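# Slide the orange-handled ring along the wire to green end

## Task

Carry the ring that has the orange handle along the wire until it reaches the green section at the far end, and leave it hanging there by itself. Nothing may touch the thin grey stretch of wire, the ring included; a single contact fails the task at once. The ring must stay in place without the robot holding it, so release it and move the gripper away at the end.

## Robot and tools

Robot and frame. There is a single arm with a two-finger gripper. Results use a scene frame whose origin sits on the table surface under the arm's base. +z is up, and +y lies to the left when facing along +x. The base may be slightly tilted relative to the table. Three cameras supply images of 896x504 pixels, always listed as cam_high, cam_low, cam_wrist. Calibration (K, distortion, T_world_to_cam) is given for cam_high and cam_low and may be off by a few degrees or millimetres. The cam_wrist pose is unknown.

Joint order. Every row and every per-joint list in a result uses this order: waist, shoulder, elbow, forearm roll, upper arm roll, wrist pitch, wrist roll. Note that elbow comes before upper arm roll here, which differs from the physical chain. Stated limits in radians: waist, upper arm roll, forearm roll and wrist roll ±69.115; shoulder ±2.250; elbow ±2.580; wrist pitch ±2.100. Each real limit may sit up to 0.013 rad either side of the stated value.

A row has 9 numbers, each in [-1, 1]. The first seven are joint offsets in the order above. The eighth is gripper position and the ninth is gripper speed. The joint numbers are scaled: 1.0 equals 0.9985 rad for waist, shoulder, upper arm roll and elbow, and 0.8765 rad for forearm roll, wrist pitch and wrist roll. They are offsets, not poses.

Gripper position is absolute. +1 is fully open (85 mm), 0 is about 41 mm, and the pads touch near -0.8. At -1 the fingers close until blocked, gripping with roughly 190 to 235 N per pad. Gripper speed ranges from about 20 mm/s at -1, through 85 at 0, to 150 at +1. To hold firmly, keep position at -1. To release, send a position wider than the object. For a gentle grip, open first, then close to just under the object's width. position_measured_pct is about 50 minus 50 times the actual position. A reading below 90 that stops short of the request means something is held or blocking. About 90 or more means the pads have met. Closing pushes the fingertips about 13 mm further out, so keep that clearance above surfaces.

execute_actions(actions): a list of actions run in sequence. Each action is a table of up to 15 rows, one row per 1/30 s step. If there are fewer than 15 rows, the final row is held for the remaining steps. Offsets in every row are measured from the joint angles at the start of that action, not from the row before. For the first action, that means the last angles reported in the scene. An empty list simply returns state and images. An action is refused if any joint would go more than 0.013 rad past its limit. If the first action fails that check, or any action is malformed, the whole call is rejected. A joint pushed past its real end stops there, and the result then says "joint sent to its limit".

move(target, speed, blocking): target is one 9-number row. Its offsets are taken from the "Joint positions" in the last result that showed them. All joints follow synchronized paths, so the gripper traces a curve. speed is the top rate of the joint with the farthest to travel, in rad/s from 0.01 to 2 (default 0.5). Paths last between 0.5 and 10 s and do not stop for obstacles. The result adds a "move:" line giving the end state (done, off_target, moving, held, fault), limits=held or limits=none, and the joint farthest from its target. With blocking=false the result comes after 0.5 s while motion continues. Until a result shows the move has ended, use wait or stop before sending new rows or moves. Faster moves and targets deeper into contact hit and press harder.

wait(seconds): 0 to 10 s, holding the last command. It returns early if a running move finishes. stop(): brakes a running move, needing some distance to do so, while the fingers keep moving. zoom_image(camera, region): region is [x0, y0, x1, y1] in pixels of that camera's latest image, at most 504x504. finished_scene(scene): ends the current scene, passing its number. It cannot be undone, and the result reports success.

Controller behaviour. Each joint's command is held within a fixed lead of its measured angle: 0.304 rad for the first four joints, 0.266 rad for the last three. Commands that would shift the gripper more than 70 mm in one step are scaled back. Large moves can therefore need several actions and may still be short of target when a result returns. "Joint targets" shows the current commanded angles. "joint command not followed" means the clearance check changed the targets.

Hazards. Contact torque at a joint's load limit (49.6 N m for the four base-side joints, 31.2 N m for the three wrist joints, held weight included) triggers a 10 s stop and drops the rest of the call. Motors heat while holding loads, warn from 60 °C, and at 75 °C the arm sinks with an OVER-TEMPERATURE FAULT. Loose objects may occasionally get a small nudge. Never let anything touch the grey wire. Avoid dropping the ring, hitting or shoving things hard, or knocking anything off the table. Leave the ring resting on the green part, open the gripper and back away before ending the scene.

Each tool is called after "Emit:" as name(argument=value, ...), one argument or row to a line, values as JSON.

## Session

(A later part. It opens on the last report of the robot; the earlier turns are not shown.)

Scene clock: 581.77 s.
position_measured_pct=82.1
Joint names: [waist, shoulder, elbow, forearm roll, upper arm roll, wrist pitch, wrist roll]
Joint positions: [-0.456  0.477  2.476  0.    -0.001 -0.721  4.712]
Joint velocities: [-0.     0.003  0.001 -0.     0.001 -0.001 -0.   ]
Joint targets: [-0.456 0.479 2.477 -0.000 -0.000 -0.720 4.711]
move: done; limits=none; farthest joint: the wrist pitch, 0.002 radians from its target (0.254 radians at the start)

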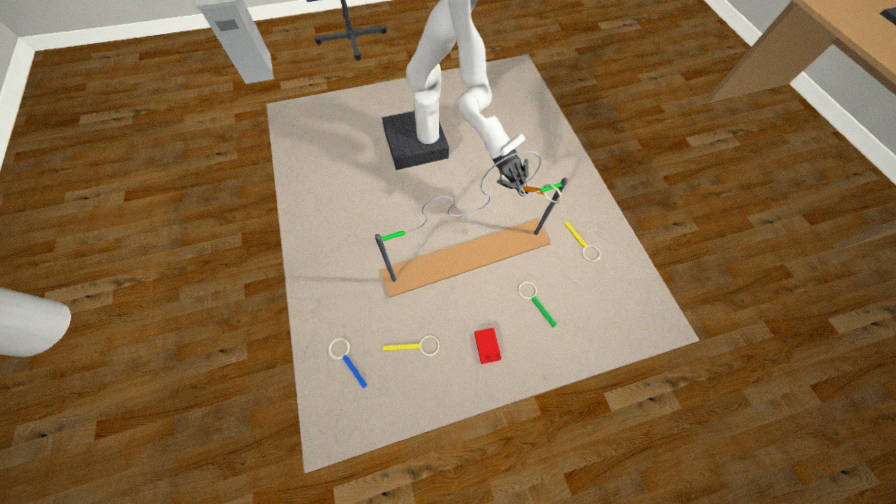

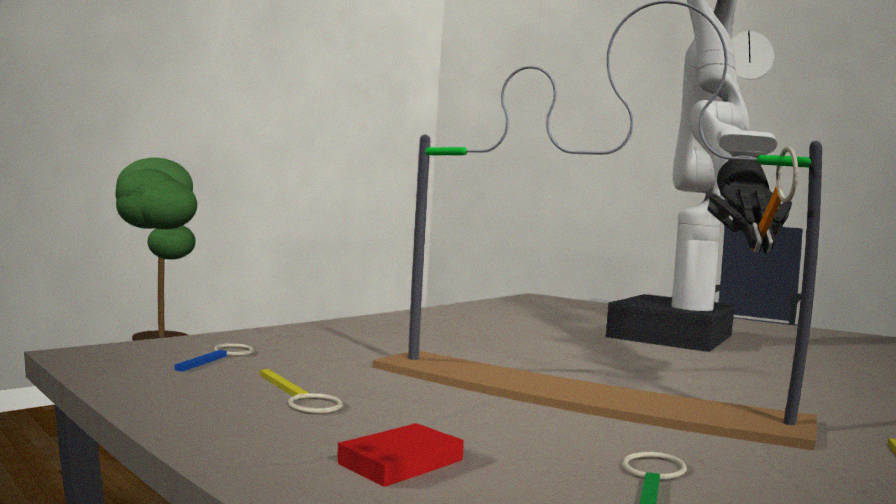

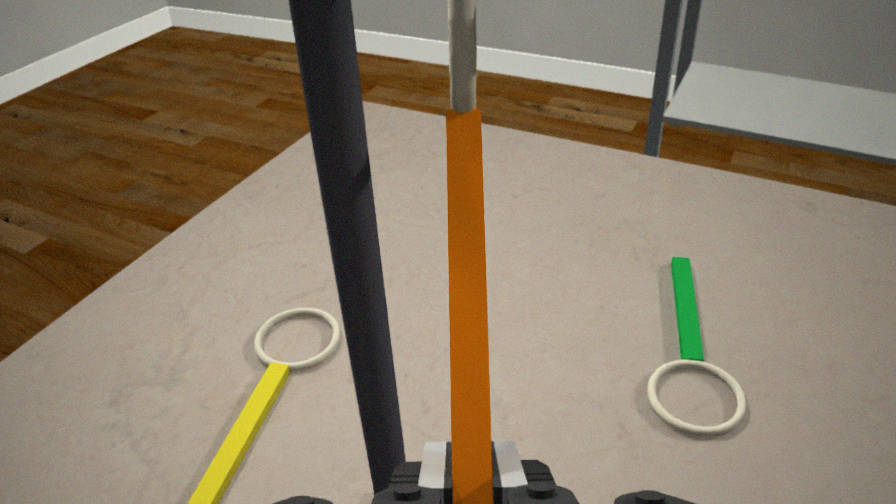

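Emit:
move(
  target=[0,0.325,-0.014,0,0,-0.591,0,-0.646,-1],
  speed=0.5,
)

Emit:
move(
  target=[0,0.118,-0.112,0,0,-0.125,0,-0.646,-1],
  speed=0.2,
)

Emit:
move(
  target=[0,0.230,-0.022,0,0,-0.434,0,-0.646,-1],
  speed=0.4,
)

Emit:
zoom_image(
  camera="cam_low",
  region=[680,120,880,320],
)

Scene clock: 594.40 s.
position_measured_pct=82.1
Joint names: [waist, shoulder, elbow, forearm roll, upper arm roll, wrist pitch, wrist roll]
Joint positions: [-0.457  0.8    2.461  0.001 -0.001 -1.24   4.712]
Joint velocities: [ 0.     0.003 -0.     0.001 -0.    -0.001  0.   ]
Joint targets: [-0.456 0.802 2.462 0.000 -0.001 -1.239 4.712]
move: done; limits=none; farthest joint: the waist, 0.001 radians from its target (0.000 radians at the start)

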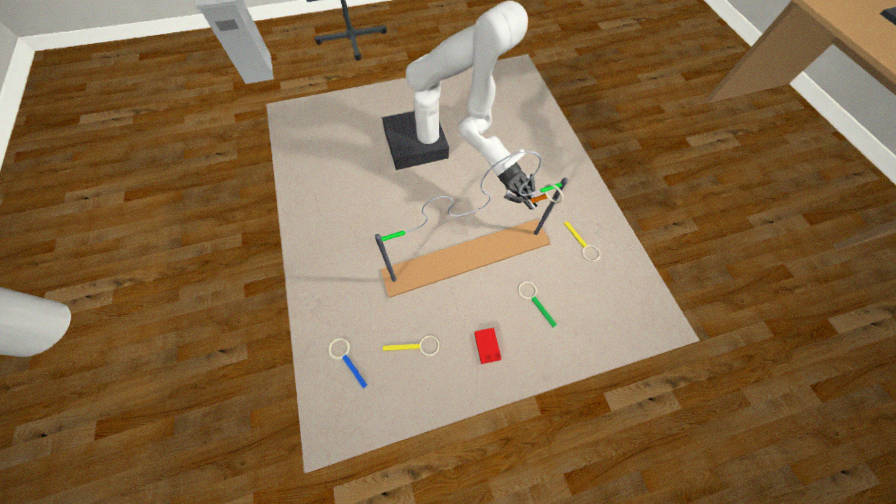

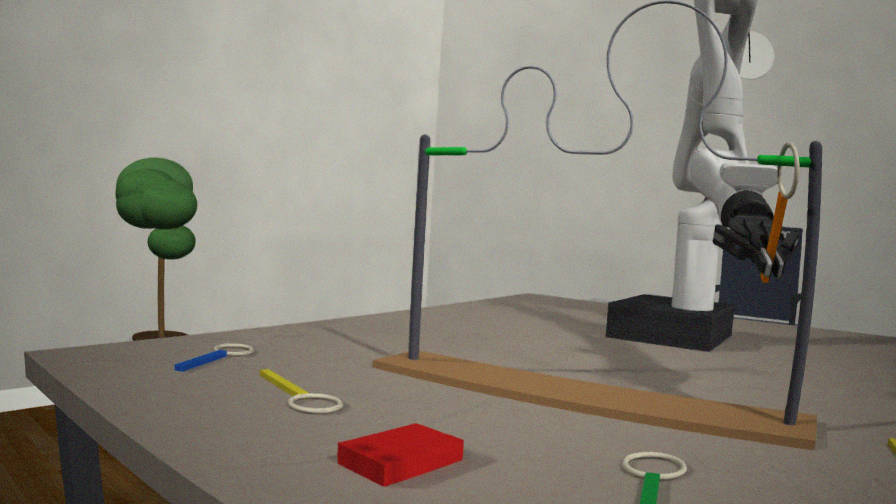

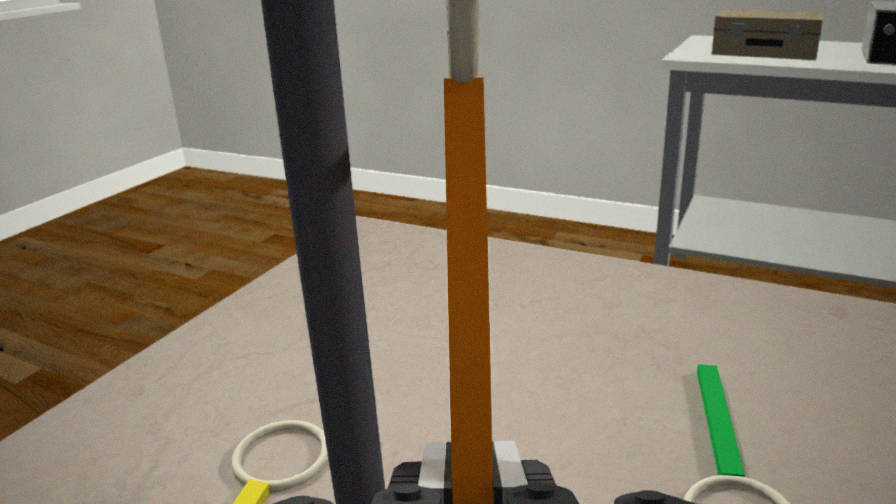

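Scene clock: 595.43 s.
position_measured_pct=82.1
Joint names: [waist, shoulder, elbow, forearm roll, upper arm roll, wrist pitch, wrist roll]
Joint positions: [-0.457  0.916  2.349  0.001 -0.001 -1.351  4.712]
Joint velocities: [-0.     0.001 -0.002 -0.     0.001 -0.002 -0.   ]
Joint targets: [-0.457 0.918 2.349 0.001 -0.001 -1.350 4.712]
move: done; limits=none; farthest joint: the shoulder, 0.002 radians from its target (0.118 radians at the start)

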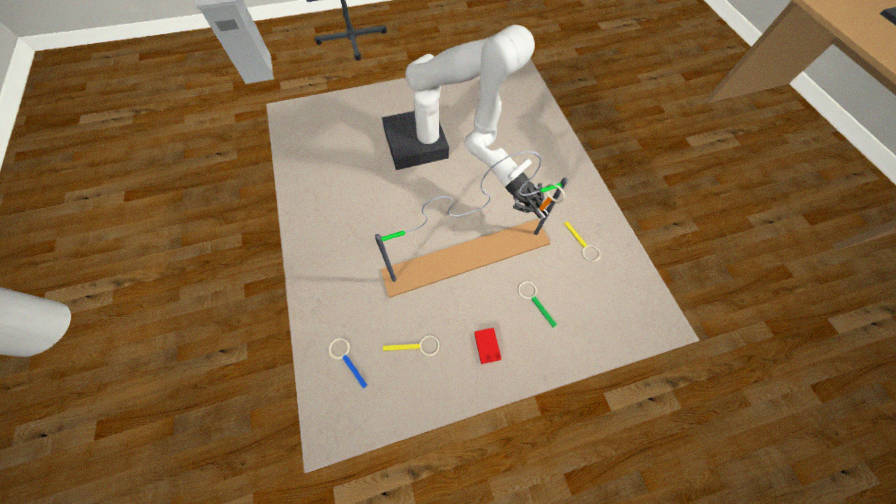

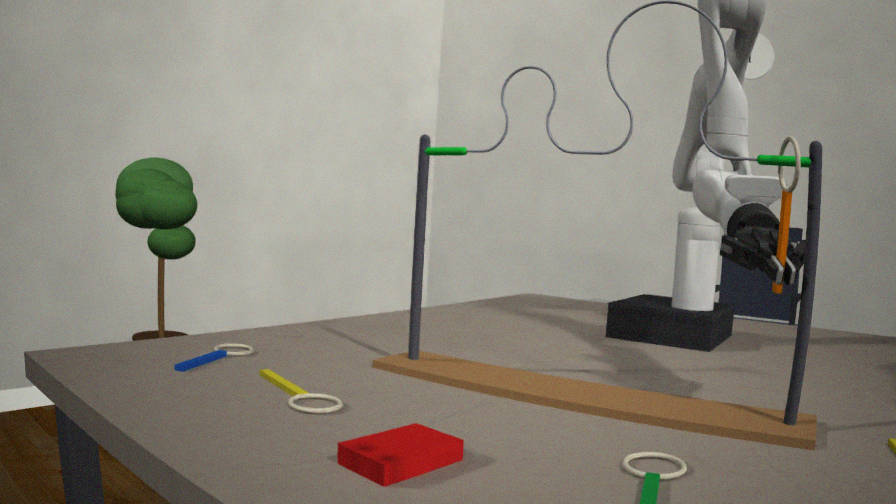

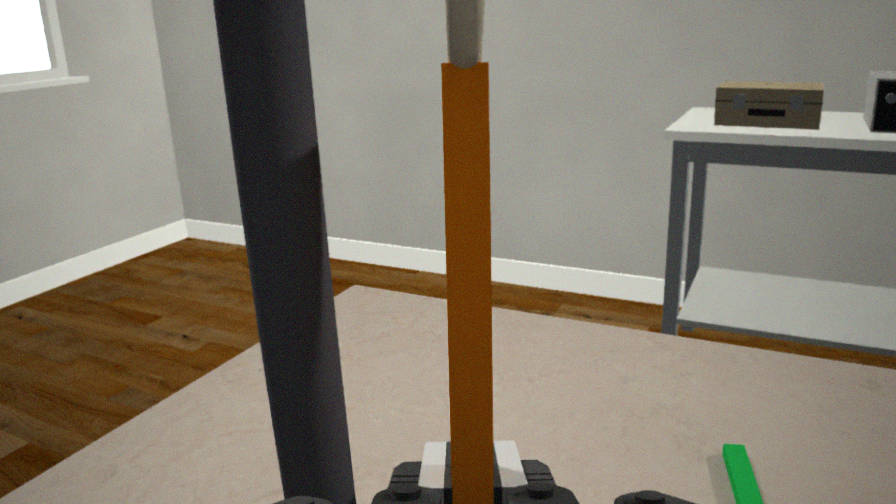

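Scene clock: 596.90 s.
position_measured_pct=82.1
Joint names: [waist, shoulder, elbow, forearm roll, upper arm roll, wrist pitch, wrist roll]
Joint positions: [-0.457  1.144  2.327  0.001 -0.001 -1.733  4.712]
Joint velocities: [ 0.    -0.    -0.001  0.    -0.002 -0.001 -0.001]
Joint targets: [-0.457 1.145 2.327 0.001 -0.001 -1.732 4.712]
move: done; limits=none; farthest joint: the shoulder, 0.002 radians from its target (0.230 radians at the start)

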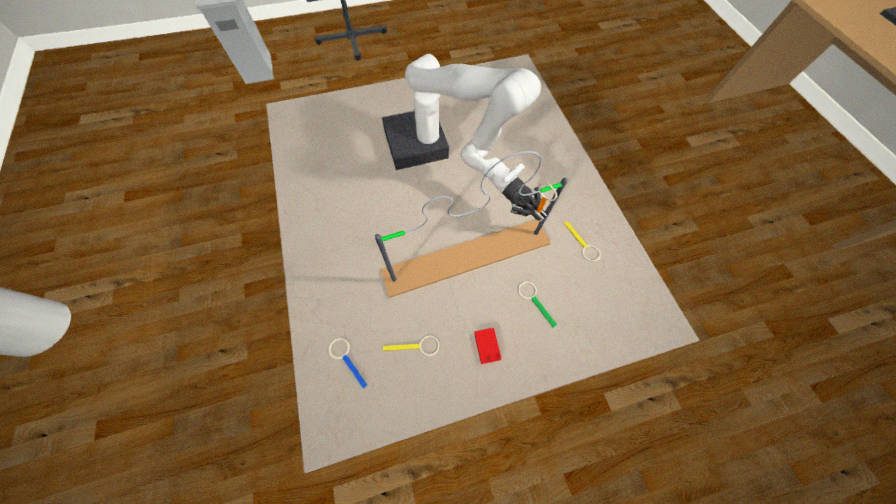

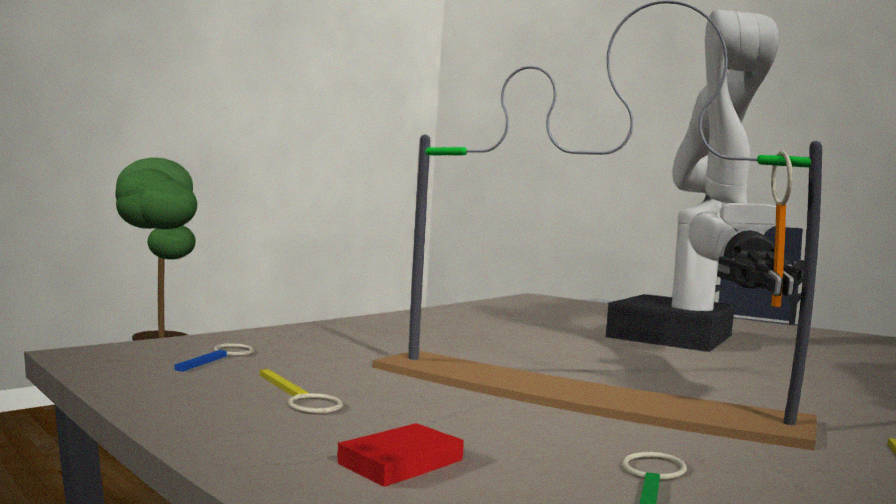

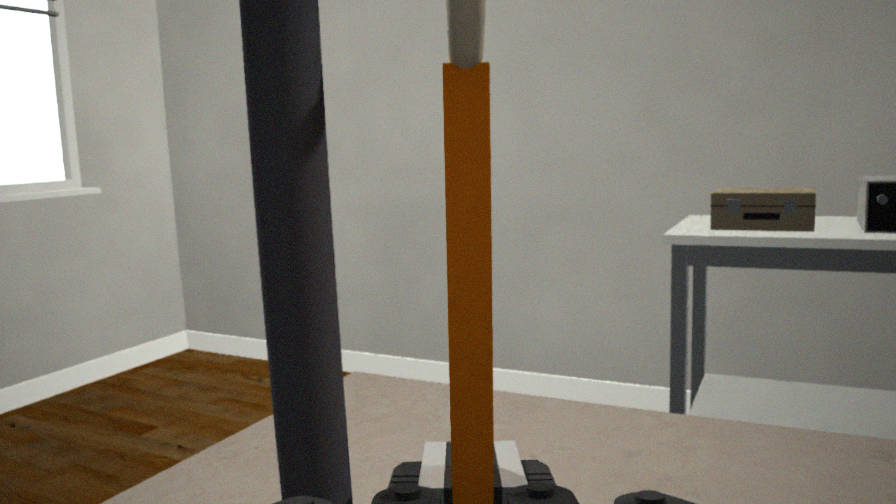

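Region (680, 120, 880, 320) of cam_low's 896x504 image, scaled by 2.520, with more detail than that image has.

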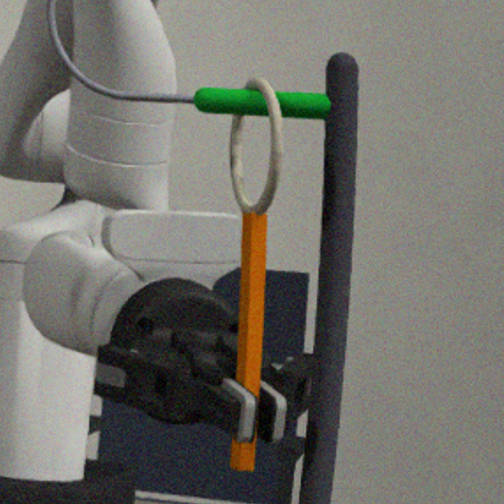

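Emit:
move(
  target=[0,0,0,0,0,0,0,-0.3,-0.7],
)

Emit:
move(
  target=[0,-0.144,0.171,0,0,0.38,0,-0.3,0],
  speed=0.5,
)

Emit:
move(
  target=[0,-0.4,0,0,0,1,0,-0.3,0],
  speed=1,
)

Emit:
move(
  target=[0,-0.7,0,0,0,0.95,0,-0.3,0],
  speed=1,
)

Scene clock: 608.77 s.
position_measured_pct=65.1
Joint names: [waist, shoulder, elbow, forearm roll, upper arm roll, wrist pitch, wrist roll]
Joint positions: [-0.457  1.144  2.327  0.001 -0.001 -1.733  4.712]
Joint velocities: [ 0.     0.001 -0.001  0.001 -0.     0.     0.   ]
Joint targets: [-0.457 1.144 2.327 0.001 -0.001 -1.733 4.712]
move: done; limits=none; farthest joint: the waist, 0.000 radians from its target (0.000 radians at the start)

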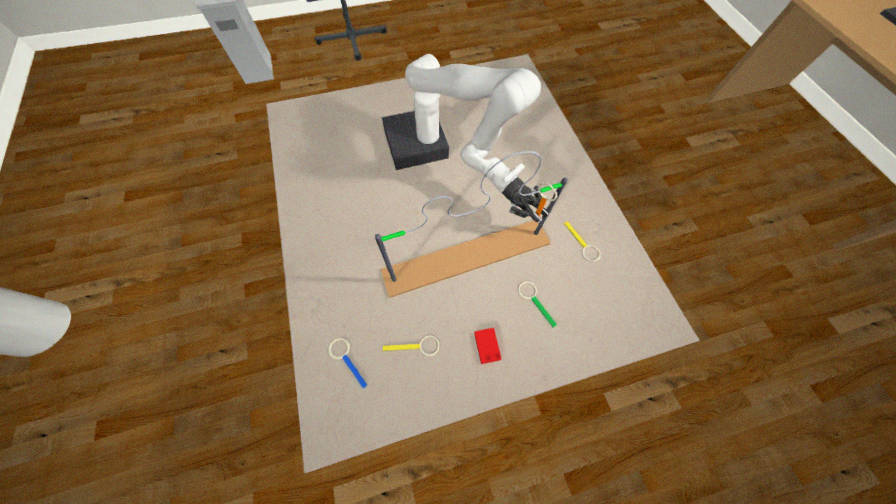

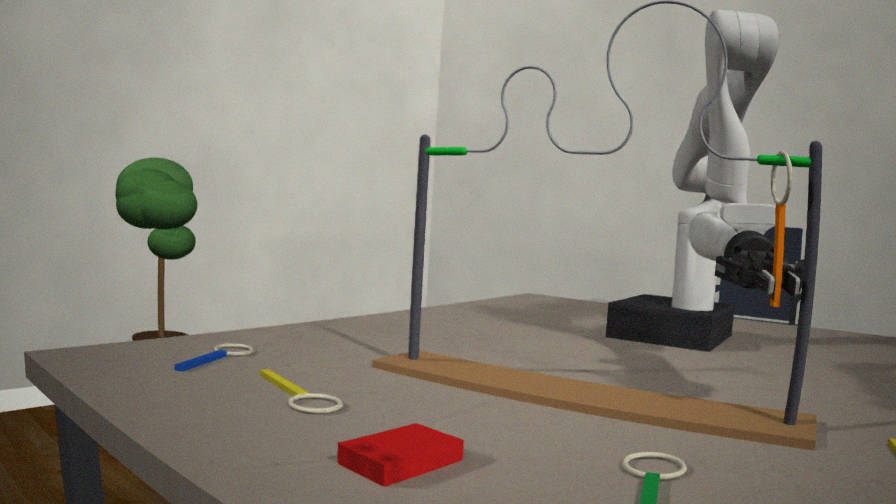

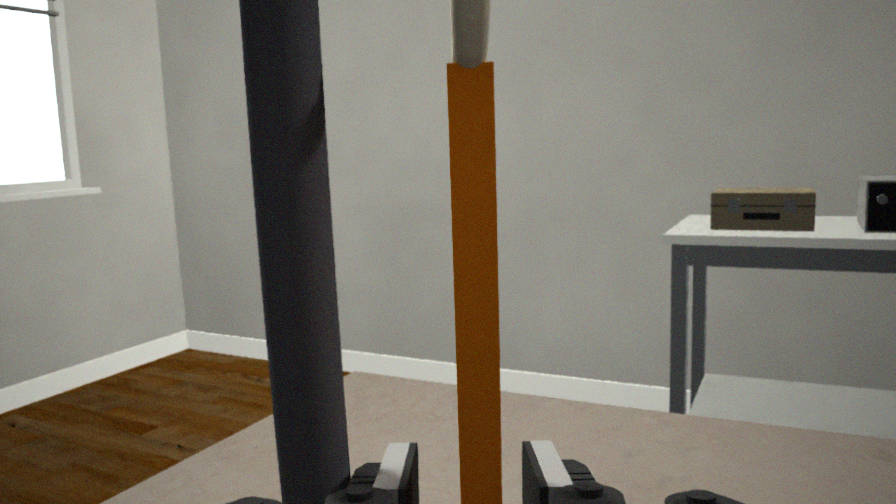

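Scene clock: 609.97 s.
position_measured_pct=65.1
Joint names: [waist, shoulder, elbow, forearm roll, upper arm roll, wrist pitch, wrist roll]
Joint positions: [-0.457  1.     2.497  0.001 -0.001 -1.4    4.712]
Joint velocities: [-0.    -0.003  0.     0.     0.     0.001  0.   ]
Joint targets: [-0.457 1.000 2.497 0.001 -0.001 -1.400 4.712]
move: done; limits=none; farthest joint: the waist, 0.000 radians from its target (0.000 radians at the start)

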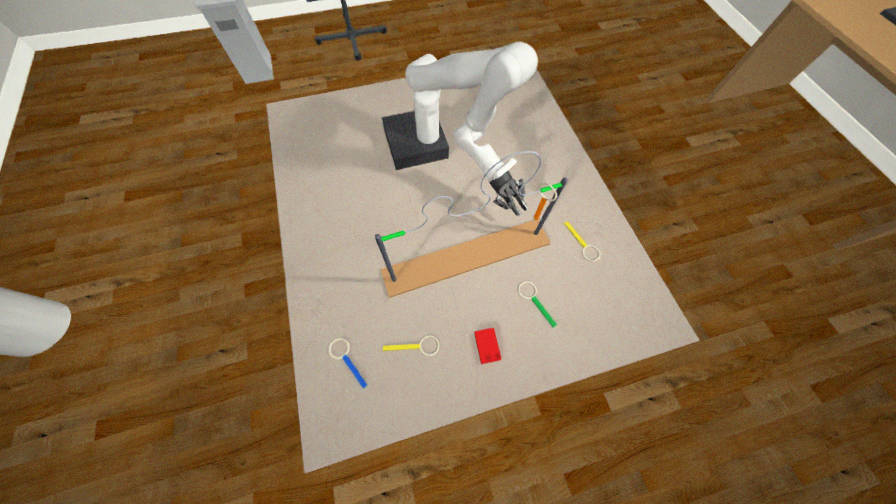

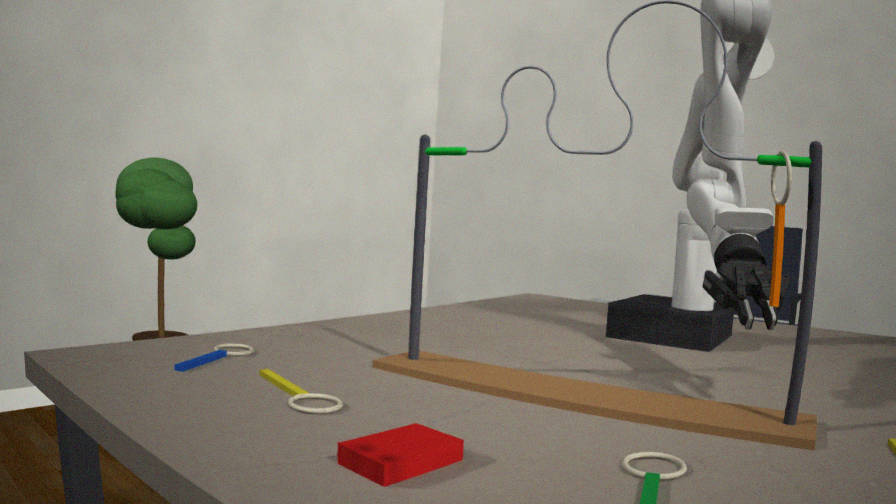

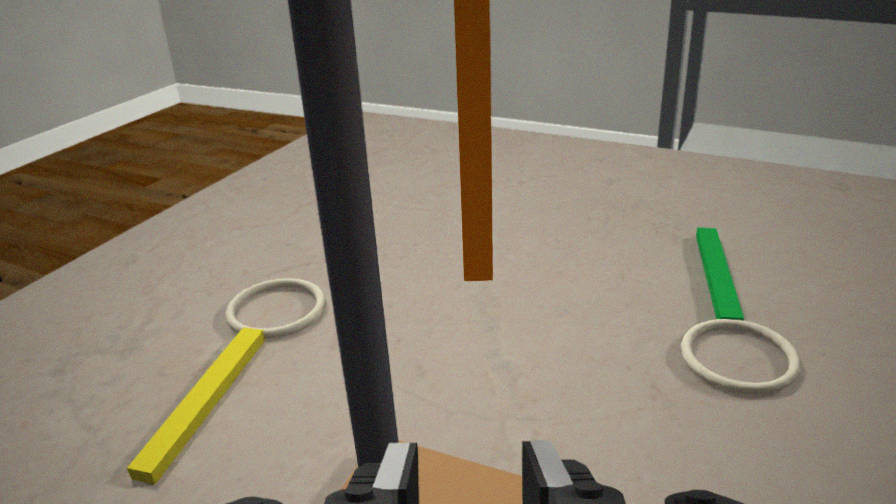

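Scene clock: 611.57 s.
position_measured_pct=65.1
Joint names: [waist, shoulder, elbow, forearm roll, upper arm roll, wrist pitch, wrist roll]
Joint positions: [-0.457  0.601  2.497  0.001 -0.001 -0.523  4.712]
Joint velocities: [-0.    -0.002  0.001  0.     0.     0.    -0.001]
Joint targets: [-0.457 0.601 2.497 0.001 -0.001 -0.523 4.712]
move: done; limits=none; farthest joint: the shoulder, 0.001 radians from its target (0.400 radians at the start)

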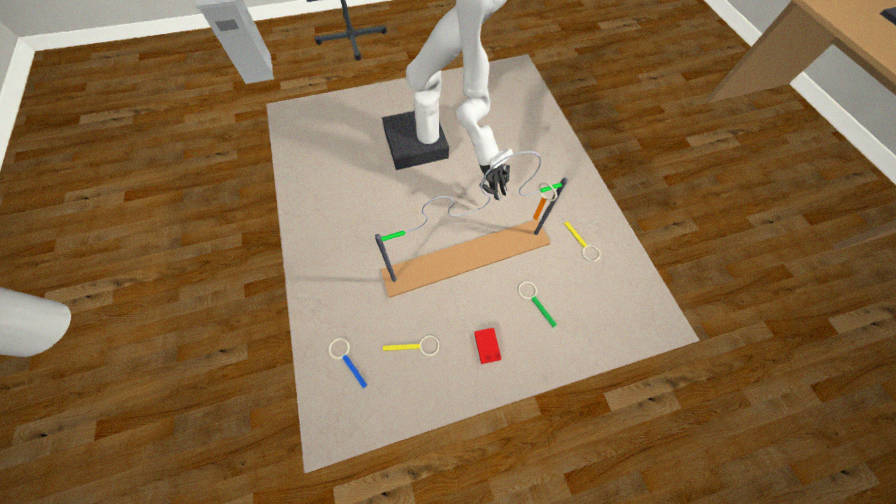

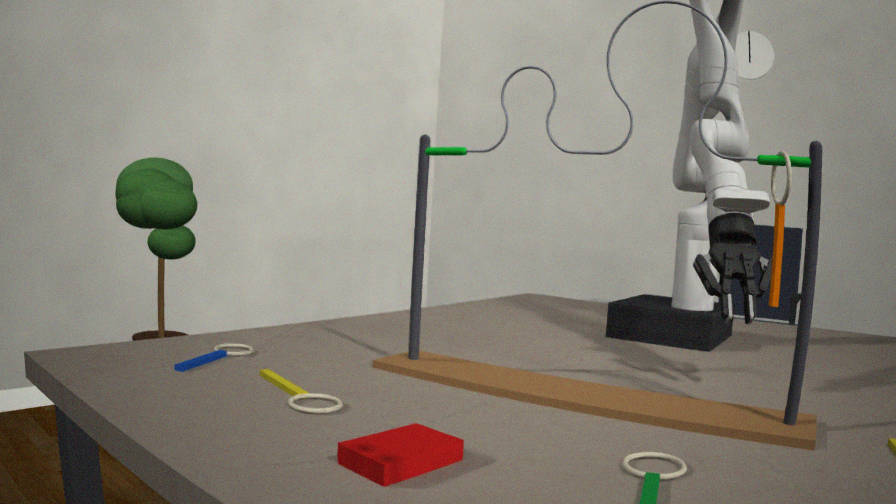

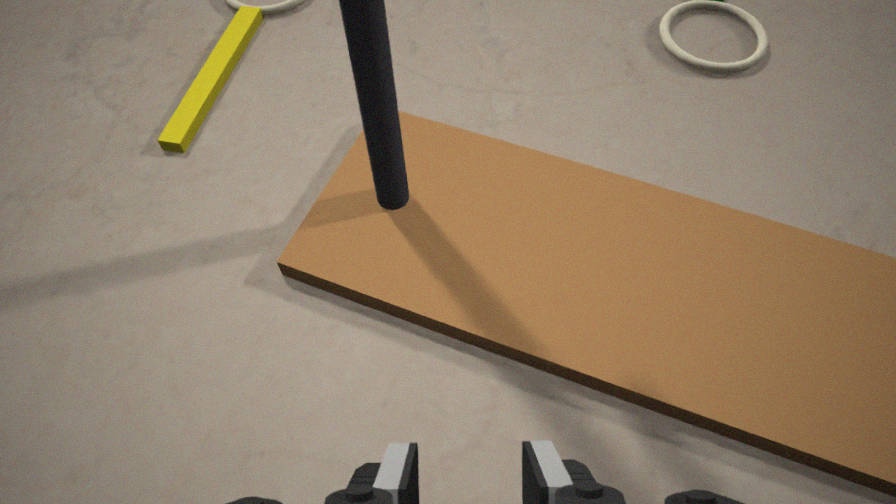

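Scene clock: 613.17 s.
position_measured_pct=65.1
Joint names: [waist, shoulder, elbow, forearm roll, upper arm roll, wrist pitch, wrist roll]
Joint positions: [-0.457 -0.097  2.497  0.001 -0.001  0.309  4.712]
Joint velocities: [-0.    -0.004 -0.     0.001  0.001  0.    -0.001]
Joint targets: [-0.457 -0.098 2.497 0.001 -0.001 0.310 4.712]
move: done; limits=none; farthest joint: the shoulder, 0.001 radians from its target (0.699 radians at the start)

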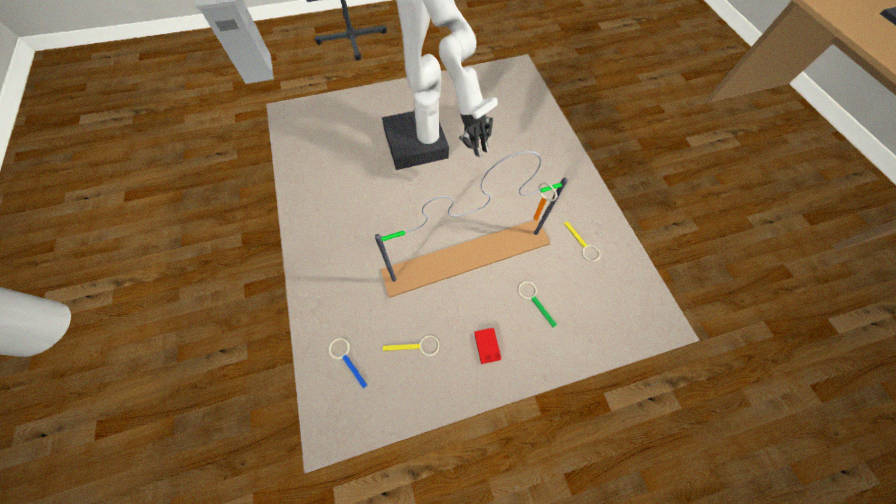

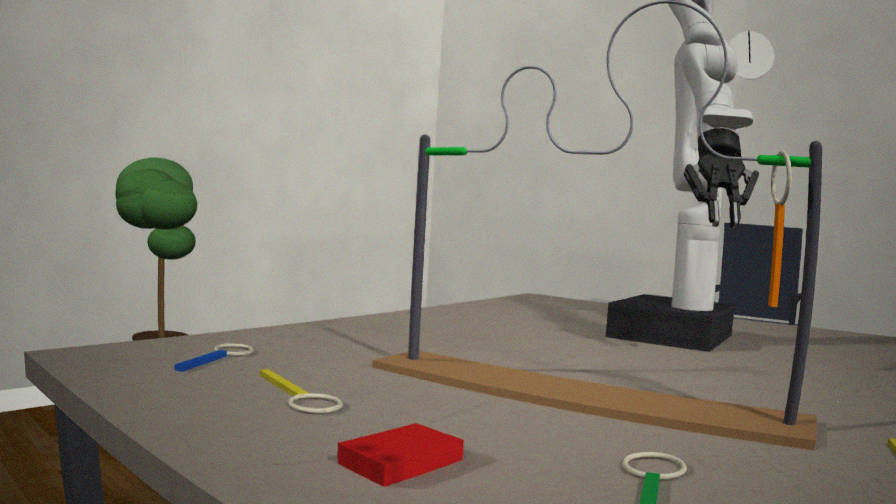

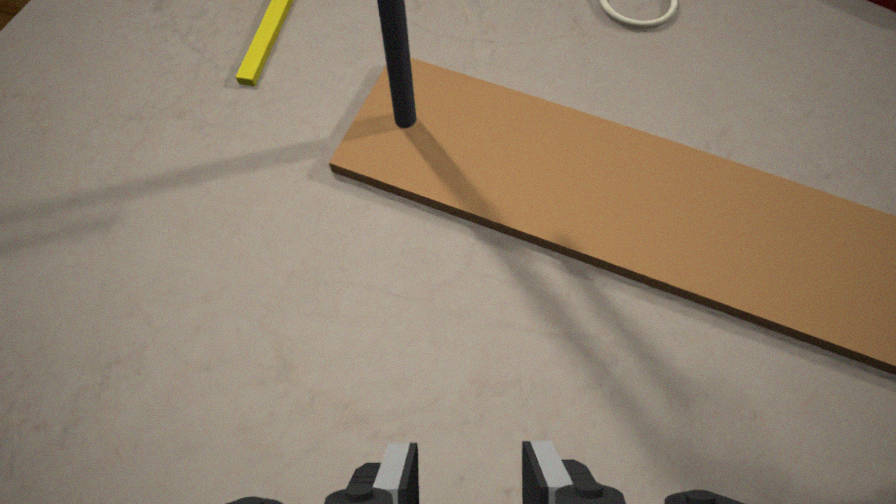

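Emit:
finished_scene(
  scene=1,
)

The scene is finished: the task was done.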